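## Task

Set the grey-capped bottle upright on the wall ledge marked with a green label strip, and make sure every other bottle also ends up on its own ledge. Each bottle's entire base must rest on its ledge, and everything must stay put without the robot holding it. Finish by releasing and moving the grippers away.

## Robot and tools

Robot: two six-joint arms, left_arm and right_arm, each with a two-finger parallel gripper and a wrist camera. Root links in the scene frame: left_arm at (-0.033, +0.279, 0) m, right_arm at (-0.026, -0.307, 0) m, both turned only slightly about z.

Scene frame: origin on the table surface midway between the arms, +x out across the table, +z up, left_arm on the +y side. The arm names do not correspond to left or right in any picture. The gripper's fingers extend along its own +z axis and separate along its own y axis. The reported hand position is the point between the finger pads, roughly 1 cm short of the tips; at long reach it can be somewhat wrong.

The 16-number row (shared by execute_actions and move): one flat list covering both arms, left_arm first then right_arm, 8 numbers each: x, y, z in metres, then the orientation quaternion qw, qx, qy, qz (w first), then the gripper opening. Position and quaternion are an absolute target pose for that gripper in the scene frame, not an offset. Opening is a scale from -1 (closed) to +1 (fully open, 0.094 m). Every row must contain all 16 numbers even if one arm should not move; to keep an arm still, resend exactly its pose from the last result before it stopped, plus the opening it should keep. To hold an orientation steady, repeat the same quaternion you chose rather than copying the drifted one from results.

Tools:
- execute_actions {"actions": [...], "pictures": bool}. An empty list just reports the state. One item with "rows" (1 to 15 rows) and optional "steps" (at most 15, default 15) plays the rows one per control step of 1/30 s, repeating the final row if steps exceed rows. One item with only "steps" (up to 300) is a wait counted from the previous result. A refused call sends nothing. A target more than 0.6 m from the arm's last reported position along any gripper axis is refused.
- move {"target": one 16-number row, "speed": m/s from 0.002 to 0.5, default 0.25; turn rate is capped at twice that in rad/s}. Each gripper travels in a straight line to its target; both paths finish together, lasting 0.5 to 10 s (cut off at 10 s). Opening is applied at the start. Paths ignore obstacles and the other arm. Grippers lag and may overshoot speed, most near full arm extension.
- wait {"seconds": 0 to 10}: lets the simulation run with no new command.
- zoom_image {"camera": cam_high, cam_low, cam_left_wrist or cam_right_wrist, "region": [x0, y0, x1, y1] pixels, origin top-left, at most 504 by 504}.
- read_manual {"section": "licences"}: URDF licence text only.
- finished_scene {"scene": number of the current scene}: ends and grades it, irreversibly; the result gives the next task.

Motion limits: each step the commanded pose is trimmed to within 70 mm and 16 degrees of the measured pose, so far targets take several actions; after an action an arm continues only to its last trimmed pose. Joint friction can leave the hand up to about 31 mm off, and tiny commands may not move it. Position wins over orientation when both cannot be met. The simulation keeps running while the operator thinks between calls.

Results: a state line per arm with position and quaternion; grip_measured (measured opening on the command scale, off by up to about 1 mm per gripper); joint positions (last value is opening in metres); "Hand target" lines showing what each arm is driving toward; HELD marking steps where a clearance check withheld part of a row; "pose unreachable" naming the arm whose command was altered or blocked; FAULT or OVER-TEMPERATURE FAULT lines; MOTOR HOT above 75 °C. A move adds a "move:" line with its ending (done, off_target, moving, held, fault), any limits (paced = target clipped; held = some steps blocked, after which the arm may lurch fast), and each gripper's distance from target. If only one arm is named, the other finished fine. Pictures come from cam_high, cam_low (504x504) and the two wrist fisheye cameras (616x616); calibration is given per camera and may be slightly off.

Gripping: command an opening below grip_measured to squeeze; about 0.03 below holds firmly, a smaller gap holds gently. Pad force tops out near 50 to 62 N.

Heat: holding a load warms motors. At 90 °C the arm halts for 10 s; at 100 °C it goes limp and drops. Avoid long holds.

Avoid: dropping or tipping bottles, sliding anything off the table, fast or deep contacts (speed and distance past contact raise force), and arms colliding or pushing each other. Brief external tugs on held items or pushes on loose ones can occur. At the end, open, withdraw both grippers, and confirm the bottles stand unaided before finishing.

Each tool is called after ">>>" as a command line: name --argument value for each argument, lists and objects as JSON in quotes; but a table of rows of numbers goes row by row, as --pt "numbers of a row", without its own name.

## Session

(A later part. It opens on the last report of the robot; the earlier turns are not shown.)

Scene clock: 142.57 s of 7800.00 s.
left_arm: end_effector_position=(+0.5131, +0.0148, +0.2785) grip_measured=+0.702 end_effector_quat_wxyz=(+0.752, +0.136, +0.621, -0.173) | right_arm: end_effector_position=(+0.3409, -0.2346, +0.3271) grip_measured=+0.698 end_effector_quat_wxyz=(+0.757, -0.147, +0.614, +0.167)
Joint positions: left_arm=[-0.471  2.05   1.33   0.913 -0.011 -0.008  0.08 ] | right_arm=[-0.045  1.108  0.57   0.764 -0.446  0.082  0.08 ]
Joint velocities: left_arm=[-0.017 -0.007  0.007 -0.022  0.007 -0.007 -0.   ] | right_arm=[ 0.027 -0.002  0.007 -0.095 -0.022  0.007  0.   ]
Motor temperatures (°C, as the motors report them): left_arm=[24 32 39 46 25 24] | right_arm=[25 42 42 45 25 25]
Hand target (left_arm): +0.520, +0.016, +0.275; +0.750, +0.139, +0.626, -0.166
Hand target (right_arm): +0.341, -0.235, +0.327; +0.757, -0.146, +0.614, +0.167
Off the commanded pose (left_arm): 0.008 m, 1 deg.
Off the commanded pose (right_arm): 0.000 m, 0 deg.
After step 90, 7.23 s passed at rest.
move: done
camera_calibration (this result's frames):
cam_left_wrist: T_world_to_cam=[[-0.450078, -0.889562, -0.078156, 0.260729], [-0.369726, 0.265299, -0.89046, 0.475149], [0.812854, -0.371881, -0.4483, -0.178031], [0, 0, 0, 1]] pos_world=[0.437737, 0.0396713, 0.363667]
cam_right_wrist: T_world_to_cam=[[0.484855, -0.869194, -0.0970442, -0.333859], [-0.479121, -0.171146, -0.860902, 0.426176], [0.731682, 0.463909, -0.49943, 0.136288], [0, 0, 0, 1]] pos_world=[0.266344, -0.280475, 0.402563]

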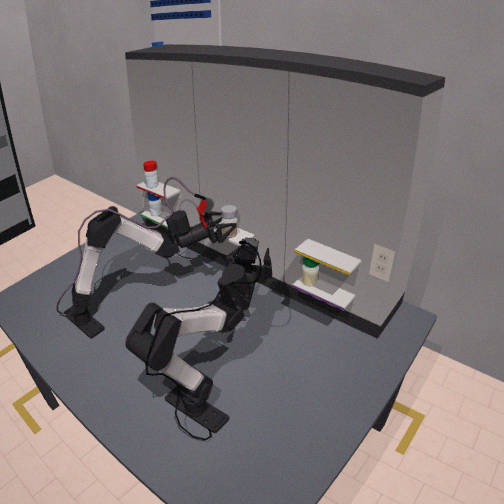

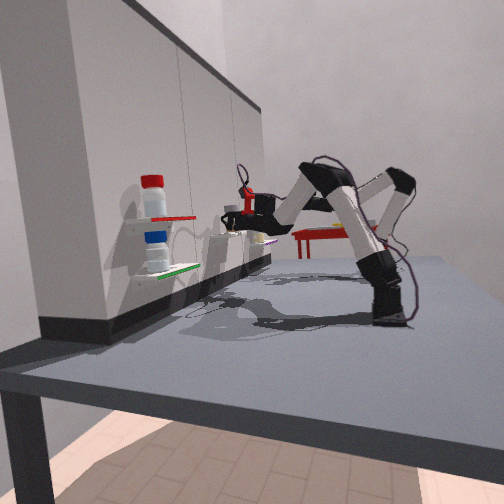

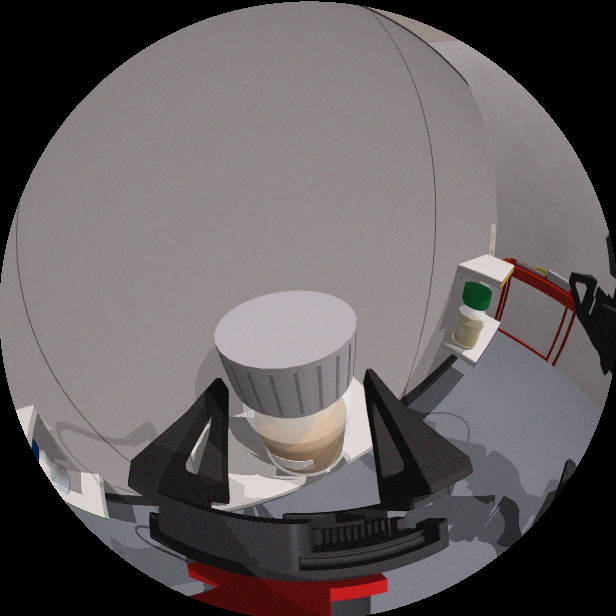

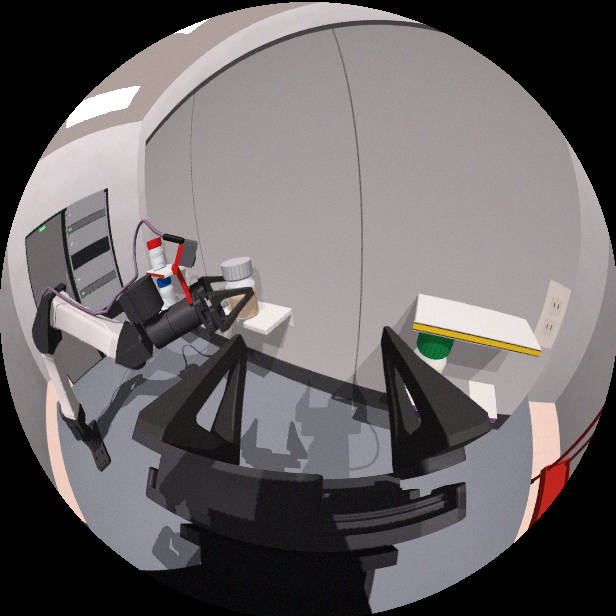

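>>> execute_actions --actions '[{"rows": [[0.5202,0.0137,0.2743,0.7479,0.1391,0.6275,-0.1658,0.67, 0.3410,-0.2350,0.3272,0.757,-0.146,0.614,0.167,0.7],[0.5204,0.0136,0.2731,0.7463,0.1395,0.6293,-0.1654,0.64, 0.3410,-0.2350,0.3272,0.757,-0.146,0.614,0.167,0.7],[0.5206,0.0135,0.2719,0.7447,0.1399,0.6312,-0.1651,0.61, 0.3410,-0.2350,0.3272,0.757,-0.146,0.614,0.167,0.7],[0.5208,0.0135,0.2706,0.7432,0.1404,0.633,-0.1647,0.58, 0.3410,-0.2350,0.3272,0.757,-0.146,0.614,0.167,0.7],[0.5209,0.0134,0.2694,0.7416,0.1408,0.6349,-0.1644,0.55, 0.3410,-0.2350,0.3272,0.757,-0.146,0.614,0.167,0.7],[0.5211,0.0133,0.2682,0.74,0.1412,0.6368,-0.164,0.52, 0.3410,-0.2350,0.3272,0.757,-0.146,0.614,0.167,0.7],[0.5213,0.0132,0.267,0.7384,0.1416,0.6386,-0.1637,0.49, 0.3410,-0.2350,0.3272,0.757,-0.146,0.614,0.167,0.7],[0.5215,0.0131,0.2658,0.7368,0.142,0.6405,-0.1633,0.46, 0.3410,-0.2350,0.3272,0.757,-0.146,0.614,0.167,0.7]], "steps": 15}]'

Scene clock: 146.97 s of 7800.00 s.
left_arm: end_effector_position=(+0.5147, +0.0140, +0.2684) grip_measured=+0.462 end_effector_quat_wxyz=(+0.739, +0.140, +0.636, -0.170) | right_arm: end_effector_position=(+0.3409, -0.2346, +0.3271) grip_measured=+0.698 end_effector_quat_wxyz=(+0.757, -0.147, +0.614, +0.167)
Joint positions: left_arm=[-0.471  2.05   1.331  0.871 -0.011 -0.007  0.069] | right_arm=[-0.045  1.108  0.57   0.764 -0.446  0.082  0.08 ]
Joint velocities: left_arm=[-0.012 -0.017 -0.012 -0.022 -0.037 -0.066 -0.   ] | right_arm=[-0.017  0.017  0.007 -0.007 -0.022 -0.022 -0.001]
Motor temperatures (°C, as the motors report them): left_arm=[24 33 39 46 25 24] | right_arm=[25 40 43 44 25 25]
Hand target (left_arm): +0.521, +0.013, +0.266; +0.737, +0.142, +0.640, -0.163
Hand target (right_arm): +0.341, -0.235, +0.327; +0.757, -0.146, +0.614, +0.167
Off the commanded pose (left_arm): 0.007 m, 1 deg.
Off the commanded pose (right_arm): 0.000 m, 0 deg.
Steps of this call (steps 1 to 90: nothing new was sent; then 0.90 s passed at rest; steps 91 to 105: all 15 steps of this action). Readings (end_effector_position):
91: left_arm (+0.5132, +0.0148, +0.2780) | right_arm (+0.3409, -0.2346, +0.3271)
92: left_arm (+0.5133, +0.0147, +0.2776) | right_arm (+0.3409, -0.2346, +0.3271)
94: left_arm (+0.5136, +0.0146, +0.2762) | right_arm (+0.3409, -0.2346, +0.3271)
98: left_arm (+0.5142, +0.0143, +0.2724) | right_arm (+0.3409, -0.2346, +0.3271)
105: the state above
camera_calibration (this result's frames):
cam_left_wrist: T_world_to_cam=[[-0.452823, -0.888128, -0.0786196, 0.261484], [-0.402565, 0.282335, -0.870763, 0.478364], [0.795546, -0.362652, -0.485377, -0.165437], [0, 0, 0, 1]] pos_world=[0.442591, 0.0371756, 0.3568]
cam_right_wrist: T_world_to_cam=[[0.484855, -0.869194, -0.0970442, -0.333859], [-0.479121, -0.171146, -0.860902, 0.426176], [0.731682, 0.463909, -0.49943, 0.136288], [0, 0, 0, 1]] pos_world=[0.266344, -0.280475, 0.402563]

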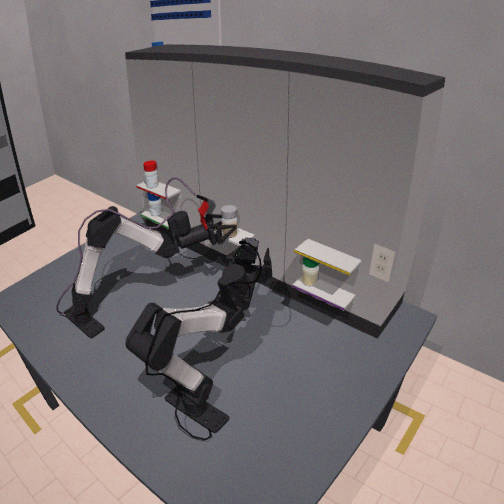

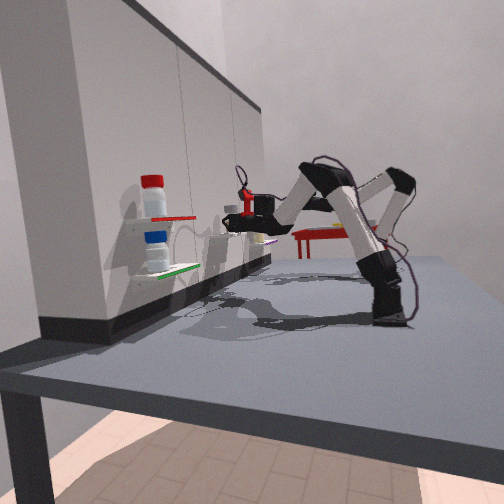

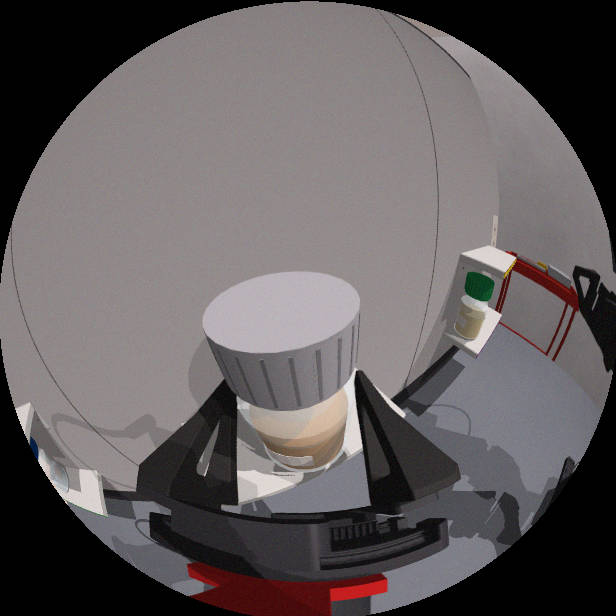

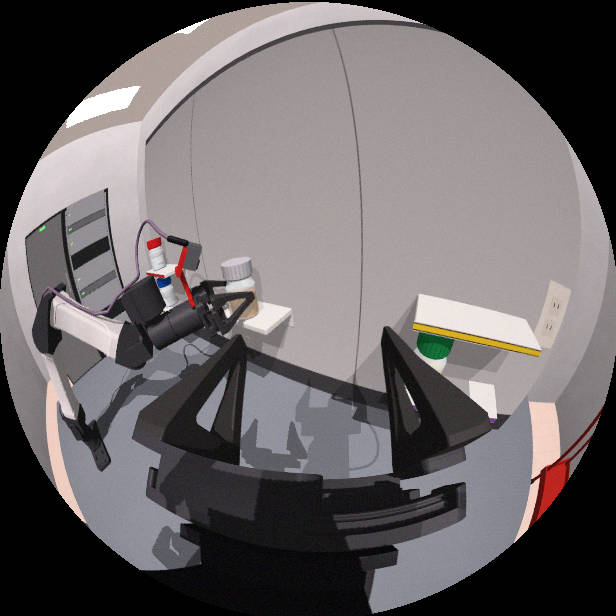

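>>> zoom_image --camera "cam_right_wrist" --region '[190, 245, 300, 345]'

>>> zoom_image --camera "cam_left_wrist" --region '[190, 260, 410, 510]'

Region (190, 245, 300, 345) of cam_right_wrist's 616x616 image, scaled by 4.582, with more detail than that image has; it fills the top 458 rows of this view, and the rest is white.

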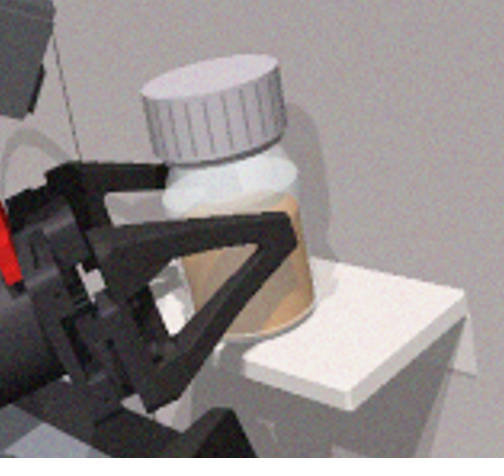

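Region (190, 260, 410, 510) of cam_left_wrist's 616x616 image, scaled by 2.016, with more detail than that image has; it fills the left 444 columns of this view, and the rest is white.

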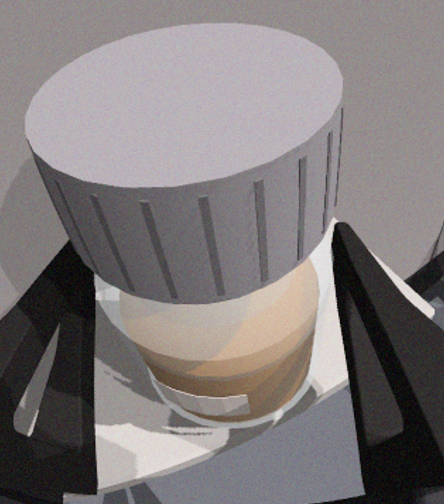

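>>> execute_actions --actions '[{"rows": [[0.5215,0.0131,0.2658,0.7368,0.142,0.6405,-0.1633,0.41, 0.3410,-0.2350,0.3272,0.757,-0.146,0.614,0.167,0.7],[0.5215,0.0131,0.2658,0.7368,0.142,0.6405,-0.1633,0.36, 0.3410,-0.2350,0.3272,0.757,-0.146,0.614,0.167,0.7],[0.5215,0.0131,0.2658,0.7368,0.142,0.6405,-0.1633,0.32, 0.3410,-0.2350,0.3272,0.757,-0.146,0.614,0.167,0.7],[0.5215,0.0131,0.2658,0.7368,0.142,0.6405,-0.1633,0.28, 0.3410,-0.2350,0.3272,0.757,-0.146,0.614,0.167,0.7],[0.5215,0.0131,0.2658,0.7368,0.142,0.6405,-0.1633,0.25, 0.3410,-0.2350,0.3272,0.757,-0.146,0.614,0.167,0.7],[0.5215,0.0131,0.2658,0.7368,0.142,0.6405,-0.1633,0.23, 0.3410,-0.2350,0.3272,0.757,-0.146,0.614,0.167,0.7],[0.5215,0.0131,0.2658,0.7368,0.142,0.6405,-0.1633,0.21, 0.3410,-0.2350,0.3272,0.757,-0.146,0.614,0.167,0.7],[0.5215,0.0131,0.2658,0.7368,0.142,0.6405,-0.1633,0.195, 0.3410,-0.2350,0.3272,0.757,-0.146,0.614,0.167,0.7],[0.5215,0.0131,0.2658,0.7368,0.142,0.6405,-0.1633,0.18, 0.3410,-0.2350,0.3272,0.757,-0.146,0.614,0.167,0.7],[0.5215,0.0131,0.2658,0.7368,0.142,0.6405,-0.1633,0.17, 0.3410,-0.2350,0.3272,0.757,-0.146,0.614,0.167,0.7],[0.5215,0.0131,0.2658,0.7368,0.142,0.6405,-0.1633,0.16, 0.3410,-0.2350,0.3272,0.757,-0.146,0.614,0.167,0.7],[0.5215,0.0131,0.2658,0.7368,0.142,0.6405,-0.1633,0.15, 0.3410,-0.2350,0.3272,0.757,-0.146,0.614,0.167,0.7],[0.5215,0.0131,0.2658,0.7368,0.142,0.6405,-0.1633,0.14, 0.3410,-0.2350,0.3272,0.757,-0.146,0.614,0.167,0.7],[0.5215,0.0131,0.2658,0.7368,0.142,0.6405,-0.1633,0.13, 0.3410,-0.2350,0.3272,0.757,-0.146,0.614,0.167,0.7]], "steps": 15}]' --pictures false

>>> move --target '[0.505,0.0187,0.322,0.7641,0.1347,0.6077,-0.1694,0.13, 0.3410,-0.2350,0.3272,0.757,-0.146,0.614,0.167,0.7]' --speed 0.08

Scene clock: 157.30 s of 7800.00 s.
left_arm: end_effector_position=(+0.5148, +0.0139, +0.2675) grip_measured=+0.174 end_effector_quat_wxyz=(+0.738, +0.141, +0.638, -0.170) | right_arm: end_effector_position=(+0.3409, -0.2346, +0.3271) grip_measured=+0.698 end_effector_quat_wxyz=(+0.757, -0.147, +0.614, +0.167)
Joint positions: left_arm=[-0.471  2.05   1.331  0.867 -0.011 -0.007  0.055] | right_arm=[-0.045  1.108  0.57   0.764 -0.446  0.082  0.08 ]
Joint velocities: left_arm=[ 0.007 -0.007 -0.002 -0.037  0.022  0.022  0.001] | right_arm=[ 0.002 -0.017 -0.007 -0.007 -0.022  0.037 -0.001]
Motor temperatures (°C, as the motors report them): left_arm=[24 35 41 45 25 24] | right_arm=[25 37 43 44 25 25]
Hand target (left_arm): +0.521, +0.013, +0.266; +0.737, +0.142, +0.640, -0.163
Hand target (right_arm): +0.341, -0.235, +0.327; +0.757, -0.146, +0.614, +0.167
Off the commanded pose (left_arm): 0.007 m, 1 deg.
Off the commanded pose (right_arm): 0.000 m, 0 deg.
Steps of this call (steps 1 to 90: nothing new was sent; then 6.83 s passed at rest; steps 91 to 105: all 15 steps of this action). Readings (end_effector_position):
91: left_arm (+0.5149, +0.0140, +0.2675) | right_arm (+0.3409, -0.2346, +0.3271)
92: left_arm (+0.5149, +0.0140, +0.2675) | right_arm (+0.3409, -0.2346, +0.3271)
94: left_arm (+0.5148, +0.0139, +0.2675) | right_arm (+0.3409, -0.2346, +0.3271)
98: left_arm (+0.5148, +0.0139, +0.2675) | right_arm (+0.3409, -0.2346, +0.3271)
105: the state above

Scene clock: 158.57 s of 7800.00 s.
left_arm: end_effector_position=(+0.5081, +0.0172, +0.2869) grip_measured=+0.174 end_effector_quat_wxyz=(+0.737, +0.141, +0.639, -0.169) | right_arm: end_effector_position=(+0.3409, -0.2346, +0.3271) grip_measured=+0.698 end_effector_quat_wxyz=(+0.757, -0.147, +0.614, +0.167)
Joint positions: left_arm=[-0.471  1.99   1.331  0.803 -0.011 -0.007  0.055] | right_arm=[-0.045  1.108  0.57   0.764 -0.446  0.082  0.08 ]
Joint velocities: left_arm=[ 0.002  0.002  0.002 -0.081  0.007 -0.022 -0.   ] | right_arm=[ 0.012  0.007 -0.017 -0.007 -0.007  0.007  0.   ]
Motor temperatures (°C, as the motors report them): left_arm=[24 36 41 45 25 24] | right_arm=[25 37 43 44 25 25]
Hand target (left_arm): +0.504, +0.019, +0.322; +0.764, +0.134, +0.608, -0.170
Hand target (right_arm): +0.341, -0.235, +0.327; +0.757, -0.146, +0.614, +0.167
Off the commanded pose (left_arm): 0.035 m, 5 deg.
Off the commanded pose (right_arm): 0.000 m, 0 deg.
move: off_target (left_arm)
camera_calibration (this result's frames):
cam_left_wrist: T_world_to_cam=[[-0.45366, -0.887674, -0.0789092, 0.263248], [-0.408567, 0.285859, -0.866809, 0.492769], [0.792001, -0.360997, -0.492357, -0.146213], [0, 0, 0, 1]] pos_world=[0.436555, 0.0400337, 0.37592]
cam_right_wrist: T_world_to_cam=[[0.484855, -0.869194, -0.0970442, -0.333859], [-0.479121, -0.171146, -0.860902, 0.426176], [0.731682, 0.463909, -0.49943, 0.136288], [0, 0, 0, 1]] pos_world=[0.266344, -0.280475, 0.402563]

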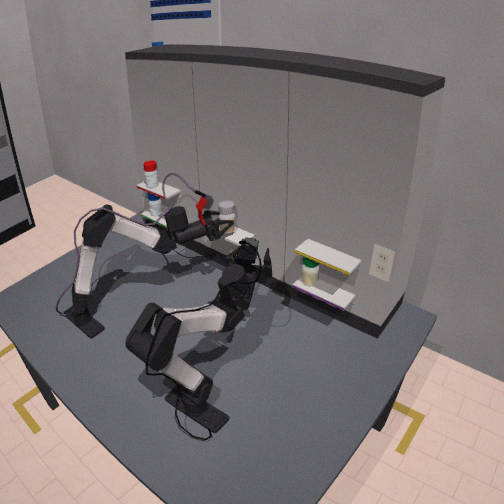

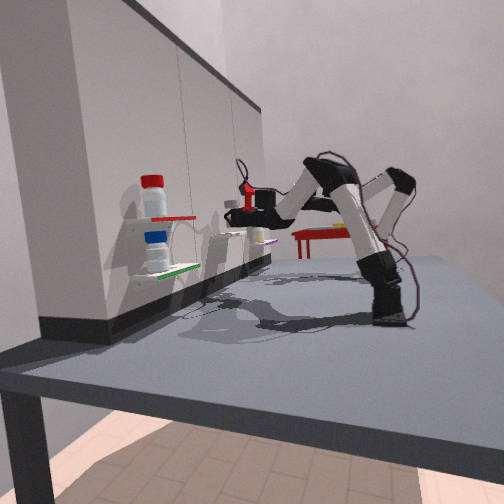

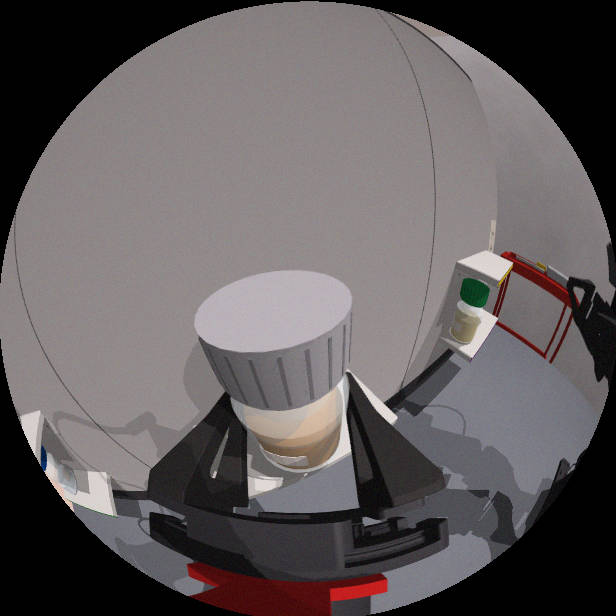

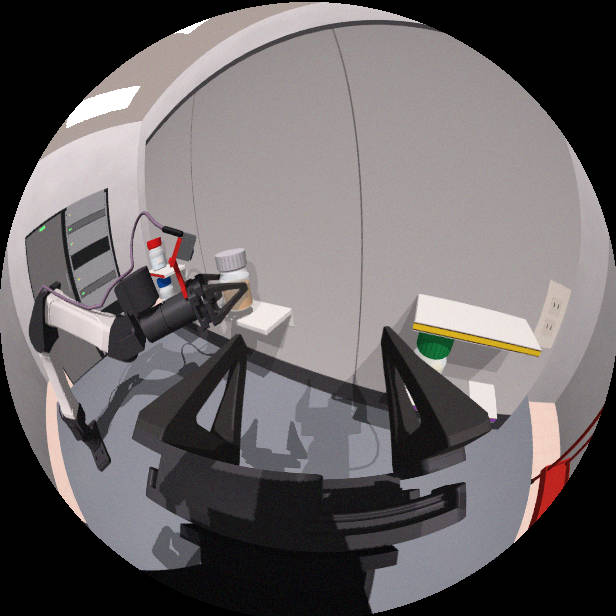

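>>> execute_actions --actions '[{"rows": [[0.5043,0.019,0.322,0.7641,0.1347,0.6077,-0.1694,0.13, 0.3410,-0.2350,0.3272,0.757,-0.146,0.614,0.167,0.7],[0.5023,0.02,0.322,0.7641,0.1347,0.6077,-0.1694,0.13, 0.3410,-0.2350,0.3272,0.757,-0.146,0.614,0.167,0.7],[0.499,0.0216,0.322,0.7641,0.1347,0.6077,-0.1694,0.13, 0.3410,-0.2350,0.3272,0.757,-0.146,0.614,0.167,0.7],[0.4946,0.0237,0.322,0.7641,0.1347,0.6077,-0.1694,0.13, 0.3410,-0.2350,0.3272,0.757,-0.146,0.614,0.167,0.7],[0.4893,0.0263,0.322,0.7641,0.1347,0.6077,-0.1694,0.13, 0.3410,-0.2350,0.3272,0.757,-0.146,0.614,0.167,0.7],[0.4832,0.0292,0.322,0.7641,0.1347,0.6077,-0.1694,0.13, 0.3410,-0.2350,0.3272,0.757,-0.146,0.614,0.167,0.7],[0.4768,0.0323,0.322,0.7641,0.1347,0.6077,-0.1694,0.13, 0.3410,-0.2350,0.3272,0.757,-0.146,0.614,0.167,0.7],[0.4702,0.0354,0.322,0.7641,0.1347,0.6077,-0.1694,0.13, 0.3410,-0.2350,0.3272,0.757,-0.146,0.614,0.167,0.7],[0.4638,0.0385,0.322,0.7641,0.1347,0.6077,-0.1694,0.13, 0.3410,-0.2350,0.3272,0.757,-0.146,0.614,0.167,0.7],[0.4577,0.0414,0.322,0.7641,0.1347,0.6077,-0.1694,0.13, 0.3410,-0.2350,0.3272,0.757,-0.146,0.614,0.167,0.7],[0.4524,0.044,0.322,0.7641,0.1347,0.6077,-0.1694,0.13, 0.3410,-0.2350,0.3272,0.757,-0.146,0.614,0.167,0.7],[0.448,0.0461,0.322,0.7641,0.1347,0.6077,-0.1694,0.13, 0.3410,-0.2350,0.3272,0.757,-0.146,0.614,0.167,0.7],[0.4447,0.0477,0.322,0.7641,0.1347,0.6077,-0.1694,0.13, 0.3410,-0.2350,0.3272,0.757,-0.146,0.614,0.167,0.7],[0.4427,0.0487,0.322,0.7641,0.1347,0.6077,-0.1694,0.13, 0.3410,-0.2350,0.3272,0.757,-0.146,0.614,0.167,0.7],[0.442,0.049,0.322,0.7641,0.1347,0.6077,-0.1694,0.13, 0.3410,-0.2350,0.3272,0.757,-0.146,0.614,0.167,0.7]], "steps": 15}]' --pictures false

>>> move --target '[0.425,0.366,0.222,0.7796,-0.0546,0.6201,0.0687,0.13, 0.3410,-0.2350,0.3272,0.757,-0.146,0.614,0.167,0.7]' --speed 0.2

Scene clock: 169.37 s of 7800.00 s.
left_arm: end_effector_position=(+0.4555, +0.0431, +0.2995) grip_measured=+0.174 end_effector_quat_wxyz=(+0.737, +0.141, +0.640, -0.169) | right_arm: end_effector_position=(+0.3409, -0.2346, +0.3271) grip_measured=+0.698 end_effector_quat_wxyz=(+0.757, -0.147, +0.614, +0.167)
Joint positions: left_arm=[-0.471  1.767  1.084  0.825 -0.012 -0.007  0.055] | right_arm=[-0.045  1.108  0.57   0.764 -0.446  0.082  0.08 ]
Joint velocities: left_arm=[ 0.002 -0.374 -0.413  0.183  0.022 -0.007  0.   ] | right_arm=[ 0.002 -0.022  0.012  0.007  0.037  0.007 -0.   ]
Motor temperatures (°C, as the motors report them): left_arm=[24 40 42 48 25 24] | right_arm=[25 35 44 44 25 25]
Hand target (left_arm): +0.443, +0.047, +0.322; +0.763, +0.134, +0.609, -0.170
Hand target (right_arm): +0.341, -0.235, +0.327; +0.757, -0.146, +0.614, +0.167
Off the commanded pose (left_arm): 0.027 m, 5 deg.
Off the commanded pose (right_arm): 0.000 m, 0 deg.
Steps of this call (steps 1 to 90: nothing new was sent; then 7.30 s passed at rest; steps 91 to 105: all 15 steps of this action). Readings (end_effector_position):
91: left_arm (+0.5081, +0.0172, +0.2865) | right_arm (+0.3409, -0.2346, +0.3271)
92: left_arm (+0.5081, +0.0172, +0.2865) | right_arm (+0.3409, -0.2346, +0.3271)
94: left_arm (+0.5074, +0.0176, +0.2882) | right_arm (+0.3409, -0.2346, +0.3271)
98: left_arm (+0.4930, +0.0246, +0.2926) | right_arm (+0.3409, -0.2346, +0.3271)
105: the state above

Scene clock: 172.00 s of 7800.00 s.
left_arm: end_effector_position=(+0.4228, +0.3692, +0.2129) grip_measured=+0.174 end_effector_quat_wxyz=(+0.765, -0.057, +0.637, +0.073) | right_arm: end_effector_position=(+0.3409, -0.2346, +0.3271) grip_measured=+0.698 end_effector_quat_wxyz=(+0.757, -0.147, +0.614, +0.167)
Joint positions: left_arm=[0.185 1.777 0.597 1.363 0.018 0.003 0.055] | right_arm=[-0.045  1.108  0.57   0.764 -0.446  0.082  0.08 ]
Joint velocities: left_arm=[ 0.002  0.002 -0.017 -0.066 -0.051  0.007 -0.   ] | right_arm=[-0.012 -0.007  0.012  0.022  0.022  0.037 -0.002]
Motor temperatures (°C, as the motors report them): left_arm=[24 40 41 48 25 24] | right_arm=[25 35 44 44 25 25]
Hand target (left_arm): +0.418, +0.367, +0.222; +0.781, -0.052, +0.618, +0.070
Hand target (right_arm): +0.341, -0.235, +0.327; +0.757, -0.146, +0.614, +0.167
Off the commanded pose (left_arm): 0.010 m, 3 deg.
Off the commanded pose (right_arm): 0.000 m, 0 deg.
move: off_target (left_arm)
camera_calibration (this result's frames):
cam_left_wrist: T_world_to_cam=[[0.158314, -0.98286, -0.0944634, 0.310898], [-0.466763, 0.00980991, -0.884328, 0.423412], [0.870097, 0.184093, -0.45721, -0.229803], [0, 0, 0, 1]] pos_world=[0.348365, 0.343721, 0.298735]
cam_right_wrist: T_world_to_cam=[[0.484855, -0.869194, -0.0970442, -0.333859], [-0.479121, -0.171146, -0.860902, 0.426176], [0.731682, 0.463909, -0.49943, 0.136288], [0, 0, 0, 1]] pos_world=[0.266344, -0.280475, 0.402563]

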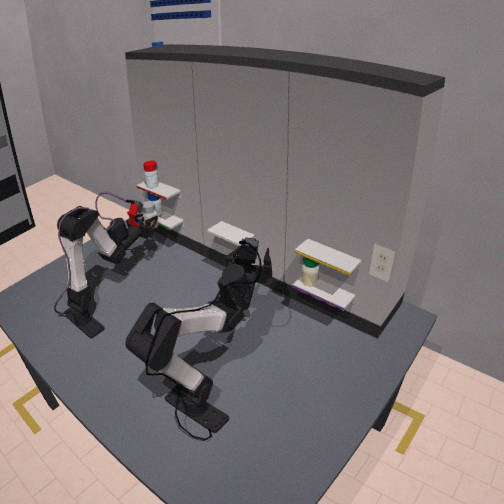

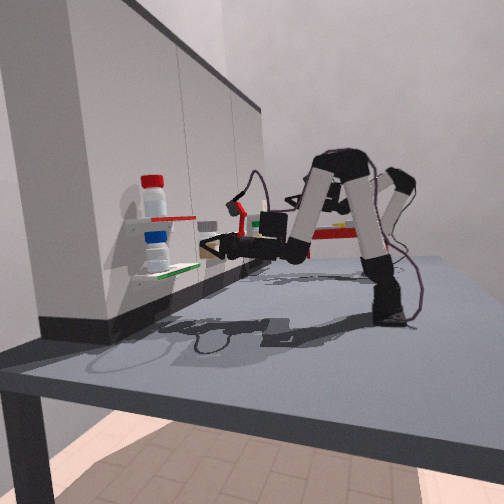

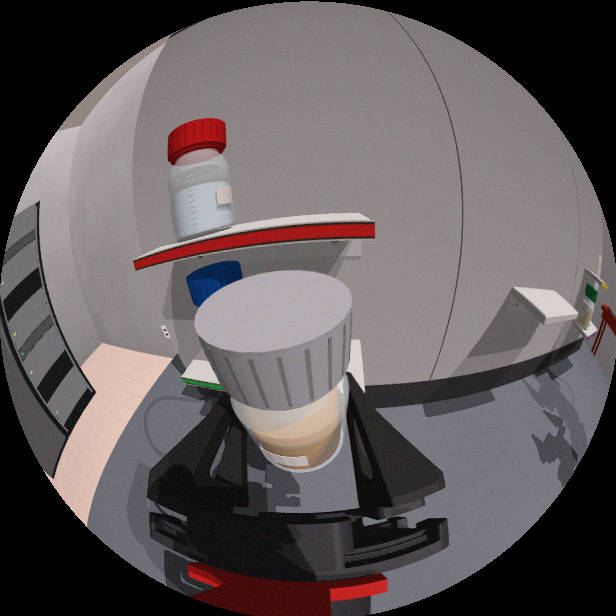

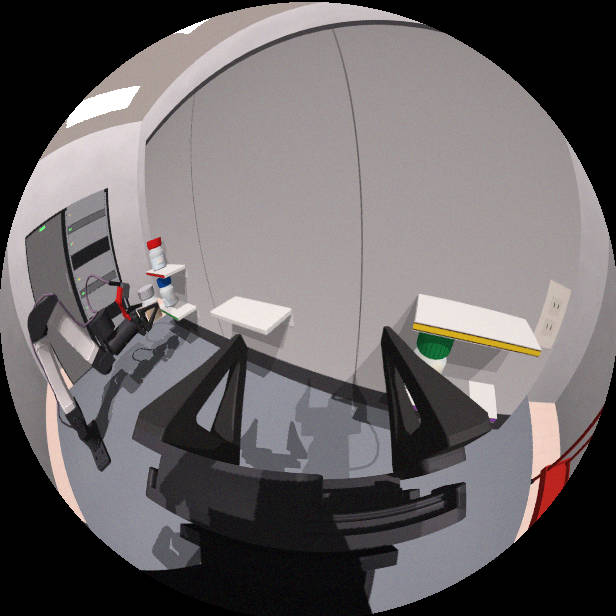

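>>> zoom_image --camera "cam_low" --region '[135, 195, 255, 290]'

>>> zoom_image --camera "cam_left_wrist" --region '[170, 200, 400, 400]'

Region (135, 195, 255, 290) of cam_low's 504x504 image, scaled by 4.200, with more detail than that image has; it fills the top 399 rows of this view, and the rest is white.

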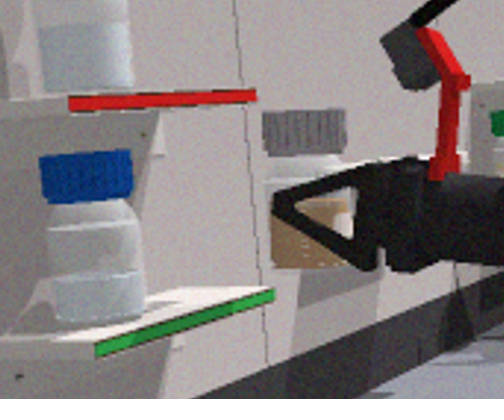

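Region (170, 200, 400, 400) of cam_left_wrist's 616x616 image, scaled by 2.191, with more detail than that image has; it fills the top 438 rows of this view, and the rest is white.

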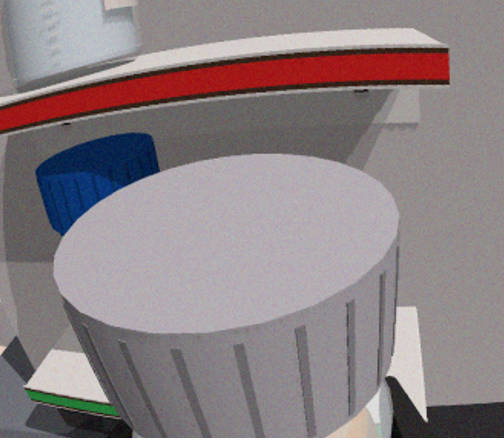

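>>> execute_actions --actions '[{"rows": [[0.4267,0.3673,0.2229,0.7787,-0.0529,0.6217,0.0663,0.13, 0.3410,-0.2350,0.3272,0.757,-0.146,0.614,0.167,0.7],[0.4283,0.3669,0.2238,0.7777,-0.0516,0.6231,0.0644,0.13, 0.3410,-0.2350,0.3272,0.757,-0.146,0.614,0.167,0.7],[0.43,0.3664,0.2247,0.7768,-0.0503,0.6246,0.0625,0.13, 0.3410,-0.2350,0.3272,0.757,-0.146,0.614,0.167,0.7],[0.4317,0.366,0.2256,0.7759,-0.0489,0.6261,0.0606,0.13, 0.3410,-0.2350,0.3272,0.757,-0.146,0.614,0.167,0.7],[0.4333,0.3655,0.2265,0.7748,-0.0476,0.6275,0.0587,0.13, 0.3410,-0.2350,0.3272,0.757,-0.146,0.614,0.167,0.7],[0.435,0.365,0.2265,0.775,-0.0461,0.6276,0.0569,0.13, 0.3410,-0.2350,0.3272,0.757,-0.146,0.614,0.167,0.7],[0.4367,0.3646,0.2265,0.7752,-0.0446,0.6277,0.0551,0.13, 0.3410,-0.2350,0.3272,0.757,-0.146,0.614,0.167,0.7],[0.4383,0.3641,0.2265,0.7752,-0.0432,0.6278,0.0533,0.13, 0.3410,-0.2350,0.3272,0.757,-0.146,0.614,0.167,0.7],[0.44,0.3637,0.2265,0.7754,-0.0417,0.6279,0.0515,0.13, 0.3410,-0.2350,0.3272,0.757,-0.146,0.614,0.167,0.7],[0.4417,0.3632,0.2265,0.7755,-0.0402,0.628,0.0497,0.13, 0.3410,-0.2350,0.3272,0.757,-0.146,0.614,0.167,0.7],[0.4433,0.3627,0.2265,0.7756,-0.0388,0.6281,0.0479,0.13, 0.3410,-0.2350,0.3272,0.757,-0.146,0.614,0.167,0.7],[0.445,0.3623,0.2265,0.7757,-0.0373,0.6282,0.0461,0.13, 0.3410,-0.2350,0.3272,0.757,-0.146,0.614,0.167,0.7],[0.4467,0.3618,0.2265,0.7759,-0.0359,0.6283,0.0443,0.13, 0.3410,-0.2350,0.3272,0.757,-0.146,0.614,0.167,0.7],[0.4483,0.3614,0.2265,0.7759,-0.0344,0.6284,0.0425,0.13, 0.3410,-0.2350,0.3272,0.757,-0.146,0.614,0.167,0.7],[0.45,0.3609,0.2265,0.776,-0.0329,0.6284,0.0406,0.13, 0.3410,-0.2350,0.3272,0.757,-0.146,0.614,0.167,0.7]], "steps": 15}]' --pictures false

>>> execute_actions --actions '[{"steps": 12}]'

Scene clock: 190.53 s of 7800.00 s.
left_arm: end_effector_position=(+0.4402, +0.3643, +0.2084) grip_measured=+0.174 end_effector_quat_wxyz=(+0.757, -0.042, +0.650, +0.053) | right_arm: end_effector_position=(+0.3409, -0.2346, +0.3271) grip_measured=+0.698 end_effector_quat_wxyz=(+0.757, -0.147, +0.614, +0.167)
Joint positions: left_arm=[ 0.185  1.812  0.663  1.301  0.066 -0.005  0.055] | right_arm=[-0.045  1.108  0.57   0.764 -0.446  0.082  0.08 ]
Joint velocities: left_arm=[-0.012  0.144  0.203 -0.066  0.11   0.007 -0.002] | right_arm=[-0.007  0.002 -0.007  0.051  0.037  0.022  0.   ]
Motor temperatures (°C, as the motors report them): left_arm=[24 38 39 52 25 24] | right_arm=[25 33 45 44 25 25]
Hand target (left_arm): +0.448, +0.361, +0.226; +0.776, -0.033, +0.629, +0.041
Hand target (right_arm): +0.341, -0.235, +0.327; +0.757, -0.146, +0.614, +0.167
Off the commanded pose (left_arm): 0.021 m, 4 deg.
Off the commanded pose (right_arm): 0.000 m, 0 deg.
Steps of this call (steps 1 to 90: nothing new was sent; then 15.03 s passed at rest; steps 91 to 105: all 15 steps of this action). Readings (end_effector_position):
91: left_arm (+0.4228, +0.3691, +0.2132) | right_arm (+0.3409, -0.2346, +0.3271)
92: left_arm (+0.4229, +0.3690, +0.2128) | right_arm (+0.3409, -0.2346, +0.3271)
94: left_arm (+0.4234, +0.3684, +0.2106) | right_arm (+0.3409, -0.2346, +0.3271)
98: left_arm (+0.4275, +0.3669, +0.2063) | right_arm (+0.3409, -0.2346, +0.3271)
105: the state above

Scene clock: 190.93 s of 7800.00 s.
left_arm: end_effector_position=(+0.4436, +0.3619, +0.2054) grip_measured=+0.174 end_effector_quat_wxyz=(+0.754, -0.037, +0.654, +0.045) | right_arm: end_effector_position=(+0.3409, -0.2346, +0.3271) grip_measured=+0.698 end_effector_quat_wxyz=(+0.757, -0.147, +0.614, +0.167)
Joint positions: left_arm=[ 0.185  1.821  0.674  1.29   0.084 -0.009  0.055] | right_arm=[-0.045  1.108  0.57   0.764 -0.446  0.082  0.08 ]
Joint velocities: left_arm=[ 0.017 -0.002 -0.017 -0.051 -0.022 -0.037  0.   ] | right_arm=[ 0.002 -0.017 -0.002 -0.081  0.022  0.051 -0.001]
Motor temperatures (°C, as the motors report them): left_arm=[24 38 39 52 25 24] | right_arm=[25 33 45 44 25 25]
Hand target (left_arm): +0.448, +0.361, +0.226; +0.776, -0.033, +0.629, +0.041
Hand target (right_arm): +0.341, -0.235, +0.327; +0.757, -0.146, +0.614, +0.167
Off the commanded pose (left_arm): 0.022 m, 4 deg.
Off the commanded pose (right_arm): 0.000 m, 0 deg.
Steps of this call (steps 1 to 12: nothing new was sent). Readings (end_effector_position):
1: left_arm (+0.4417, +0.3639, +0.2080) | right_arm (+0.3409, -0.2346, +0.3271)
2: left_arm (+0.4427, +0.3636, +0.2075) | right_arm (+0.3409, -0.2346, +0.3271)
4: left_arm (+0.4433, +0.3630, +0.2065) | right_arm (+0.3409, -0.2346, +0.3271)
8: left_arm (+0.4435, +0.3622, +0.2055) | right_arm (+0.3409, -0.2346, +0.3271)
12: the state above
camera_calibration (this result's frames):
cam_left_wrist: T_world_to_cam=[[0.0883837, -0.991979, -0.0903608, 0.333181], [-0.500292, 0.0342353, -0.86518, 0.428644], [0.861334, 0.121674, -0.493253, -0.216118], [0, 0, 0, 1]] pos_world=[0.371149, 0.34213, 0.294359]
cam_right_wrist: T_world_to_cam=[[0.484855, -0.869194, -0.0970442, -0.333859], [-0.479121, -0.171146, -0.860902, 0.426176], [0.731682, 0.463909, -0.49943, 0.136288], [0, 0, 0, 1]] pos_world=[0.266344, -0.280475, 0.402563]

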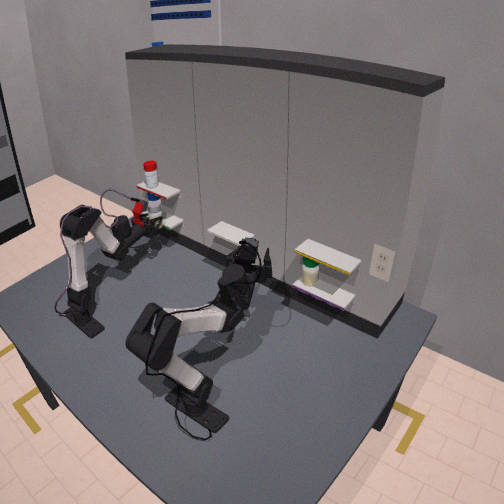

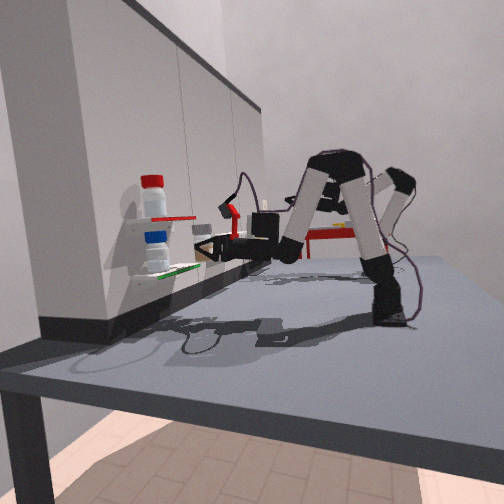

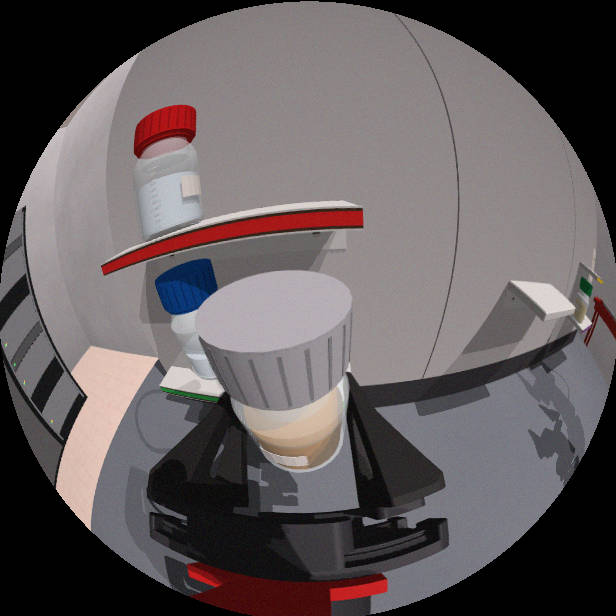

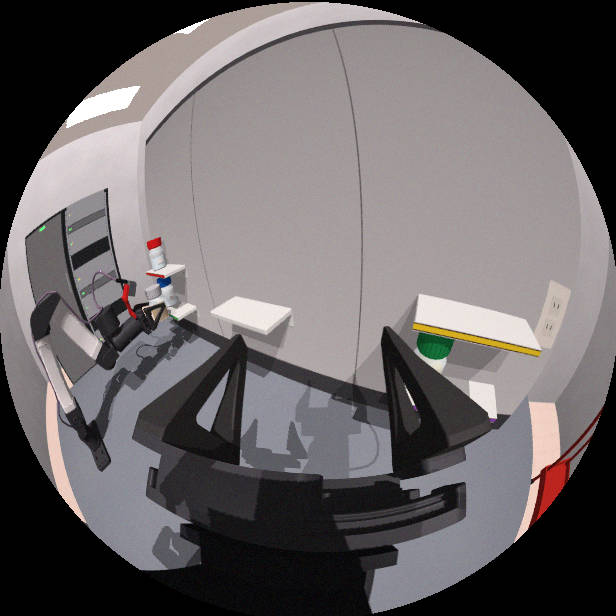

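>>> zoom_image --camera "cam_low" --region '[135, 195, 255, 290]'

Region (135, 195, 255, 290) of cam_low's 504x504 image, scaled by 4.200, with more detail than that image has; it fills the top 399 rows of this view, and the rest is white.

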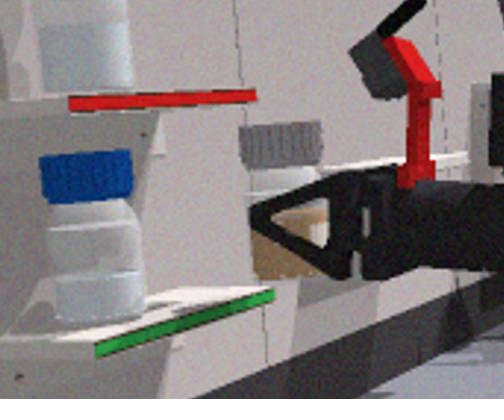

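>>> execute_actions --actions '[{"rows": [[0.4512,0.3612,0.2272,0.776,-0.0329,0.6284,0.0406,0.13, 0.3410,-0.2350,0.3272,0.757,-0.146,0.614,0.167,0.7],[0.4526,0.3615,0.2279,0.776,-0.0329,0.6284,0.0406,0.13, 0.3410,-0.2350,0.3272,0.757,-0.146,0.614,0.167,0.7],[0.4542,0.3618,0.2285,0.776,-0.0329,0.6284,0.0406,0.13, 0.3410,-0.2350,0.3272,0.757,-0.146,0.614,0.167,0.7],[0.456,0.3622,0.2285,0.776,-0.0329,0.6284,0.0406,0.13, 0.3410,-0.2350,0.3272,0.757,-0.146,0.614,0.167,0.7],[0.4578,0.3625,0.2285,0.776,-0.0329,0.6284,0.0406,0.13, 0.3410,-0.2350,0.3272,0.757,-0.146,0.614,0.167,0.7],[0.4596,0.3629,0.2285,0.776,-0.0329,0.6284,0.0406,0.13, 0.3410,-0.2350,0.3272,0.757,-0.146,0.614,0.167,0.7],[0.4614,0.3633,0.2285,0.776,-0.0329,0.6284,0.0406,0.13, 0.3410,-0.2350,0.3272,0.757,-0.146,0.614,0.167,0.7],[0.4632,0.3636,0.2285,0.776,-0.0329,0.6284,0.0406,0.13, 0.3410,-0.2350,0.3272,0.757,-0.146,0.614,0.167,0.7],[0.465,0.364,0.2285,0.776,-0.0329,0.6284,0.0406,0.13, 0.3410,-0.2350,0.3272,0.757,-0.146,0.614,0.167,0.7],[0.4668,0.3644,0.2285,0.776,-0.0329,0.6284,0.0406,0.13, 0.3410,-0.2350,0.3272,0.757,-0.146,0.614,0.167,0.7],[0.4686,0.3647,0.2285,0.776,-0.0329,0.6284,0.0406,0.13, 0.3410,-0.2350,0.3272,0.757,-0.146,0.614,0.167,0.7],[0.4704,0.3651,0.2285,0.776,-0.0329,0.6284,0.0406,0.13, 0.3410,-0.2350,0.3272,0.757,-0.146,0.614,0.167,0.7],[0.4722,0.3655,0.2285,0.776,-0.0329,0.6284,0.0406,0.13, 0.3410,-0.2350,0.3272,0.757,-0.146,0.614,0.167,0.7],[0.474,0.3658,0.2285,0.776,-0.0329,0.6284,0.0406,0.13, 0.3410,-0.2350,0.3272,0.757,-0.146,0.614,0.167,0.7],[0.4758,0.3662,0.2285,0.776,-0.0329,0.6284,0.0406,0.13, 0.3410,-0.2350,0.3272,0.757,-0.146,0.614,0.167,0.7]], "steps": 15}]' --pictures false

>>> execute_actions --actions '[{"rows": [[0.4776,0.3666,0.2285,0.776,-0.0329,0.6284,0.0406,0.13, 0.3410,-0.2350,0.3272,0.757,-0.146,0.614,0.167,0.7],[0.4794,0.3669,0.2285,0.776,-0.0329,0.6284,0.0406,0.13, 0.3410,-0.2350,0.3272,0.757,-0.146,0.614,0.167,0.7],[0.4812,0.3673,0.2285,0.776,-0.0329,0.6284,0.0406,0.13, 0.3410,-0.2350,0.3272,0.757,-0.146,0.614,0.167,0.7],[0.483,0.3677,0.2285,0.776,-0.0329,0.6284,0.0406,0.13, 0.3410,-0.2350,0.3272,0.757,-0.146,0.614,0.167,0.7],[0.4848,0.368,0.2285,0.776,-0.0329,0.6284,0.0406,0.13, 0.3410,-0.2350,0.3272,0.757,-0.146,0.614,0.167,0.7],[0.4866,0.3684,0.2285,0.776,-0.0329,0.6284,0.0406,0.13, 0.3410,-0.2350,0.3272,0.757,-0.146,0.614,0.167,0.7],[0.4884,0.3688,0.2285,0.776,-0.0329,0.6284,0.0406,0.13, 0.3410,-0.2350,0.3272,0.757,-0.146,0.614,0.167,0.7],[0.4902,0.3691,0.2285,0.776,-0.0329,0.6284,0.0406,0.13, 0.3410,-0.2350,0.3272,0.757,-0.146,0.614,0.167,0.7],[0.492,0.3695,0.2285,0.776,-0.0329,0.6284,0.0406,0.13, 0.3410,-0.2350,0.3272,0.757,-0.146,0.614,0.167,0.7],[0.4938,0.3699,0.2285,0.776,-0.0329,0.6284,0.0406,0.13, 0.3410,-0.2350,0.3272,0.757,-0.146,0.614,0.167,0.7],[0.4956,0.3702,0.2285,0.776,-0.0329,0.6284,0.0406,0.13, 0.3410,-0.2350,0.3272,0.757,-0.146,0.614,0.167,0.7],[0.4974,0.3706,0.2285,0.776,-0.0329,0.6284,0.0406,0.13, 0.3410,-0.2350,0.3272,0.757,-0.146,0.614,0.167,0.7],[0.4992,0.371,0.2285,0.776,-0.0329,0.6284,0.0406,0.13, 0.3410,-0.2350,0.3272,0.757,-0.146,0.614,0.167,0.7],[0.5006,0.3713,0.2285,0.776,-0.0329,0.6284,0.0406,0.13, 0.3410,-0.2350,0.3272,0.757,-0.146,0.614,0.167,0.7],[0.5016,0.3715,0.2285,0.776,-0.0329,0.6284,0.0406,0.13, 0.3410,-0.2350,0.3272,0.757,-0.146,0.614,0.167,0.7]], "steps": 15}]'

>>> zoom_image --camera "cam_low" --region '[135, 195, 255, 290]'

Scene clock: 202.57 s of 7800.00 s.
left_arm: end_effector_position=(+0.4659, +0.3661, +0.2090) grip_measured=+0.174 end_effector_quat_wxyz=(+0.757, -0.037, +0.651, +0.044) | right_arm: end_effector_position=(+0.3409, -0.2346, +0.3271) grip_measured=+0.698 end_effector_quat_wxyz=(+0.757, -0.147, +0.614, +0.167)
Joint positions: left_arm=[ 0.185  1.882  0.773  1.26   0.085 -0.011  0.055] | right_arm=[-0.045  1.108  0.57   0.764 -0.446  0.082  0.08 ]
Joint velocities: left_arm=[-0.002  0.154  0.217 -0.051  0.007 -0.022 -0.001] | right_arm=[-0.002  0.012  0.007 -0.037 -0.081 -0.037  0.001]
Motor temperatures (°C, as the motors report them): left_arm=[24 37 40 52 25 24] | right_arm=[25 32 45 44 25 25]
Hand target (left_arm): +0.474, +0.366, +0.228; +0.776, -0.033, +0.629, +0.040
Hand target (right_arm): +0.341, -0.235, +0.327; +0.757, -0.146, +0.614, +0.167
Off the commanded pose (left_arm): 0.022 m, 3 deg.
Off the commanded pose (right_arm): 0.000 m, 0 deg.
Steps of this call (steps 1 to 90: nothing new was sent; then 8.13 s passed at rest; steps 91 to 105: all 15 steps of this action). Readings (end_effector_position):
91: left_arm (+0.4436, +0.3617, +0.2052) | right_arm (+0.3409, -0.2346, +0.3271)
92: left_arm (+0.4437, +0.3617, +0.2050) | right_arm (+0.3409, -0.2346, +0.3271)
94: left_arm (+0.4454, +0.3620, +0.2056) | right_arm (+0.3409, -0.2346, +0.3271)
98: left_arm (+0.4529, +0.3635, +0.2090) | right_arm (+0.3409, -0.2346, +0.3271)
105: the state above

Scene clock: 203.07 s of 7800.00 s.
left_arm: end_effector_position=(+0.4927, +0.3715, +0.2082) grip_measured=+0.174 end_effector_quat_wxyz=(+0.756, -0.037, +0.652, +0.044) | right_arm: end_effector_position=(+0.3409, -0.2346, +0.3271) grip_measured=+0.698 end_effector_quat_wxyz=(+0.757, -0.147, +0.614, +0.167)
Joint positions: left_arm=[ 0.185  1.962  0.893  1.218  0.086 -0.011  0.055] | right_arm=[-0.045  1.108  0.57   0.764 -0.446  0.082  0.08 ]
Joint velocities: left_arm=[ 0.007  0.125  0.198 -0.081  0.022 -0.037  0.001] | right_arm=[ 0.017 -0.027 -0.012 -0.051  0.022 -0.022 -0.   ]
Motor temperatures (°C, as the motors report them): left_arm=[24 37 40 52 25 24] | right_arm=[25 32 45 44 25 25]
Hand target (left_arm): +0.499, +0.372, +0.228; +0.776, -0.033, +0.629, +0.040
Hand target (right_arm): +0.341, -0.235, +0.327; +0.757, -0.146, +0.614, +0.167
Off the commanded pose (left_arm): 0.022 m, 4 deg.
Off the commanded pose (right_arm): 0.000 m, 0 deg.
Steps of this call (steps 1 to 15: all 15 steps of this action). Readings (end_effector_position):
1: left_arm (+0.4677, +0.3665, +0.2086) | right_arm (+0.3409, -0.2346, +0.3271)
2: left_arm (+0.4696, +0.3669, +0.2084) | right_arm (+0.3409, -0.2346, +0.3271)
4: left_arm (+0.4731, +0.3676, +0.2081) | right_arm (+0.3409, -0.2346, +0.3271)
8: left_arm (+0.4804, +0.3690, +0.2081) | right_arm (+0.3409, -0.2346, +0.3271)
15: the state above
camera_calibration (this result's frames):
cam_left_wrist: T_world_to_cam=[[0.0864819, -0.992217, -0.0895842, 0.339498], [-0.49424, 0.0353458, -0.868607, 0.452618], [0.865013, 0.119395, -0.487336, -0.260452], [0, 0, 0, 1]] pos_world=[0.419636, 0.351954, 0.296633]
cam_right_wrist: T_world_to_cam=[[0.484855, -0.869194, -0.0970442, -0.333859], [-0.479121, -0.171146, -0.860902, 0.426176], [0.731682, 0.463909, -0.49943, 0.136288], [0, 0, 0, 1]] pos_world=[0.266344, -0.280475, 0.402563]

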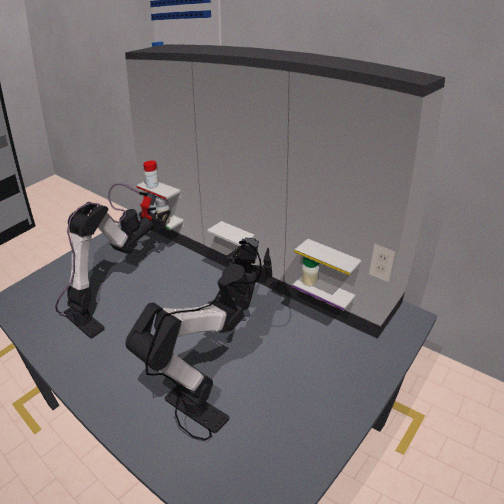

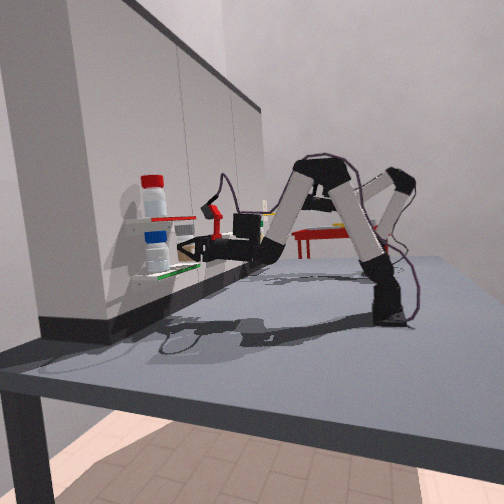

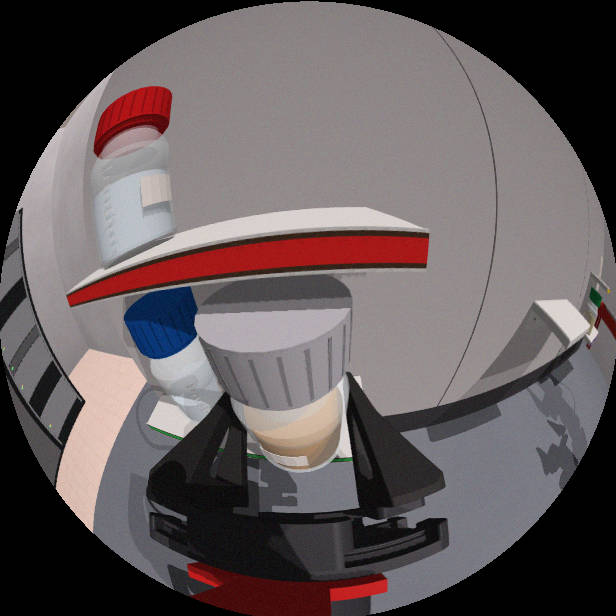

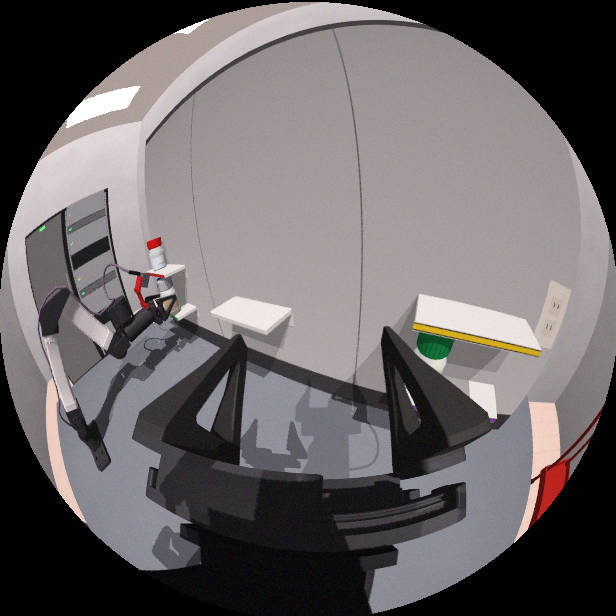

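Region (135, 195, 255, 290) of cam_low's 504x504 image, scaled by 4.200, with more detail than that image has; it fills the top 399 rows of this view, and the rest is white.

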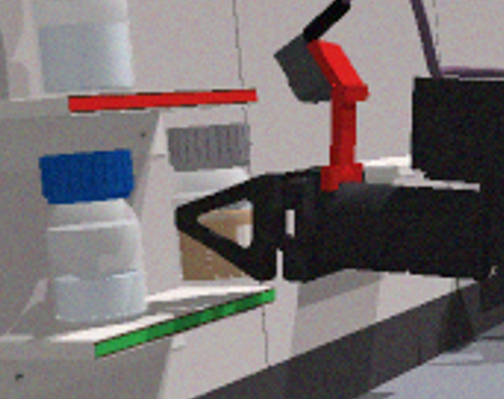

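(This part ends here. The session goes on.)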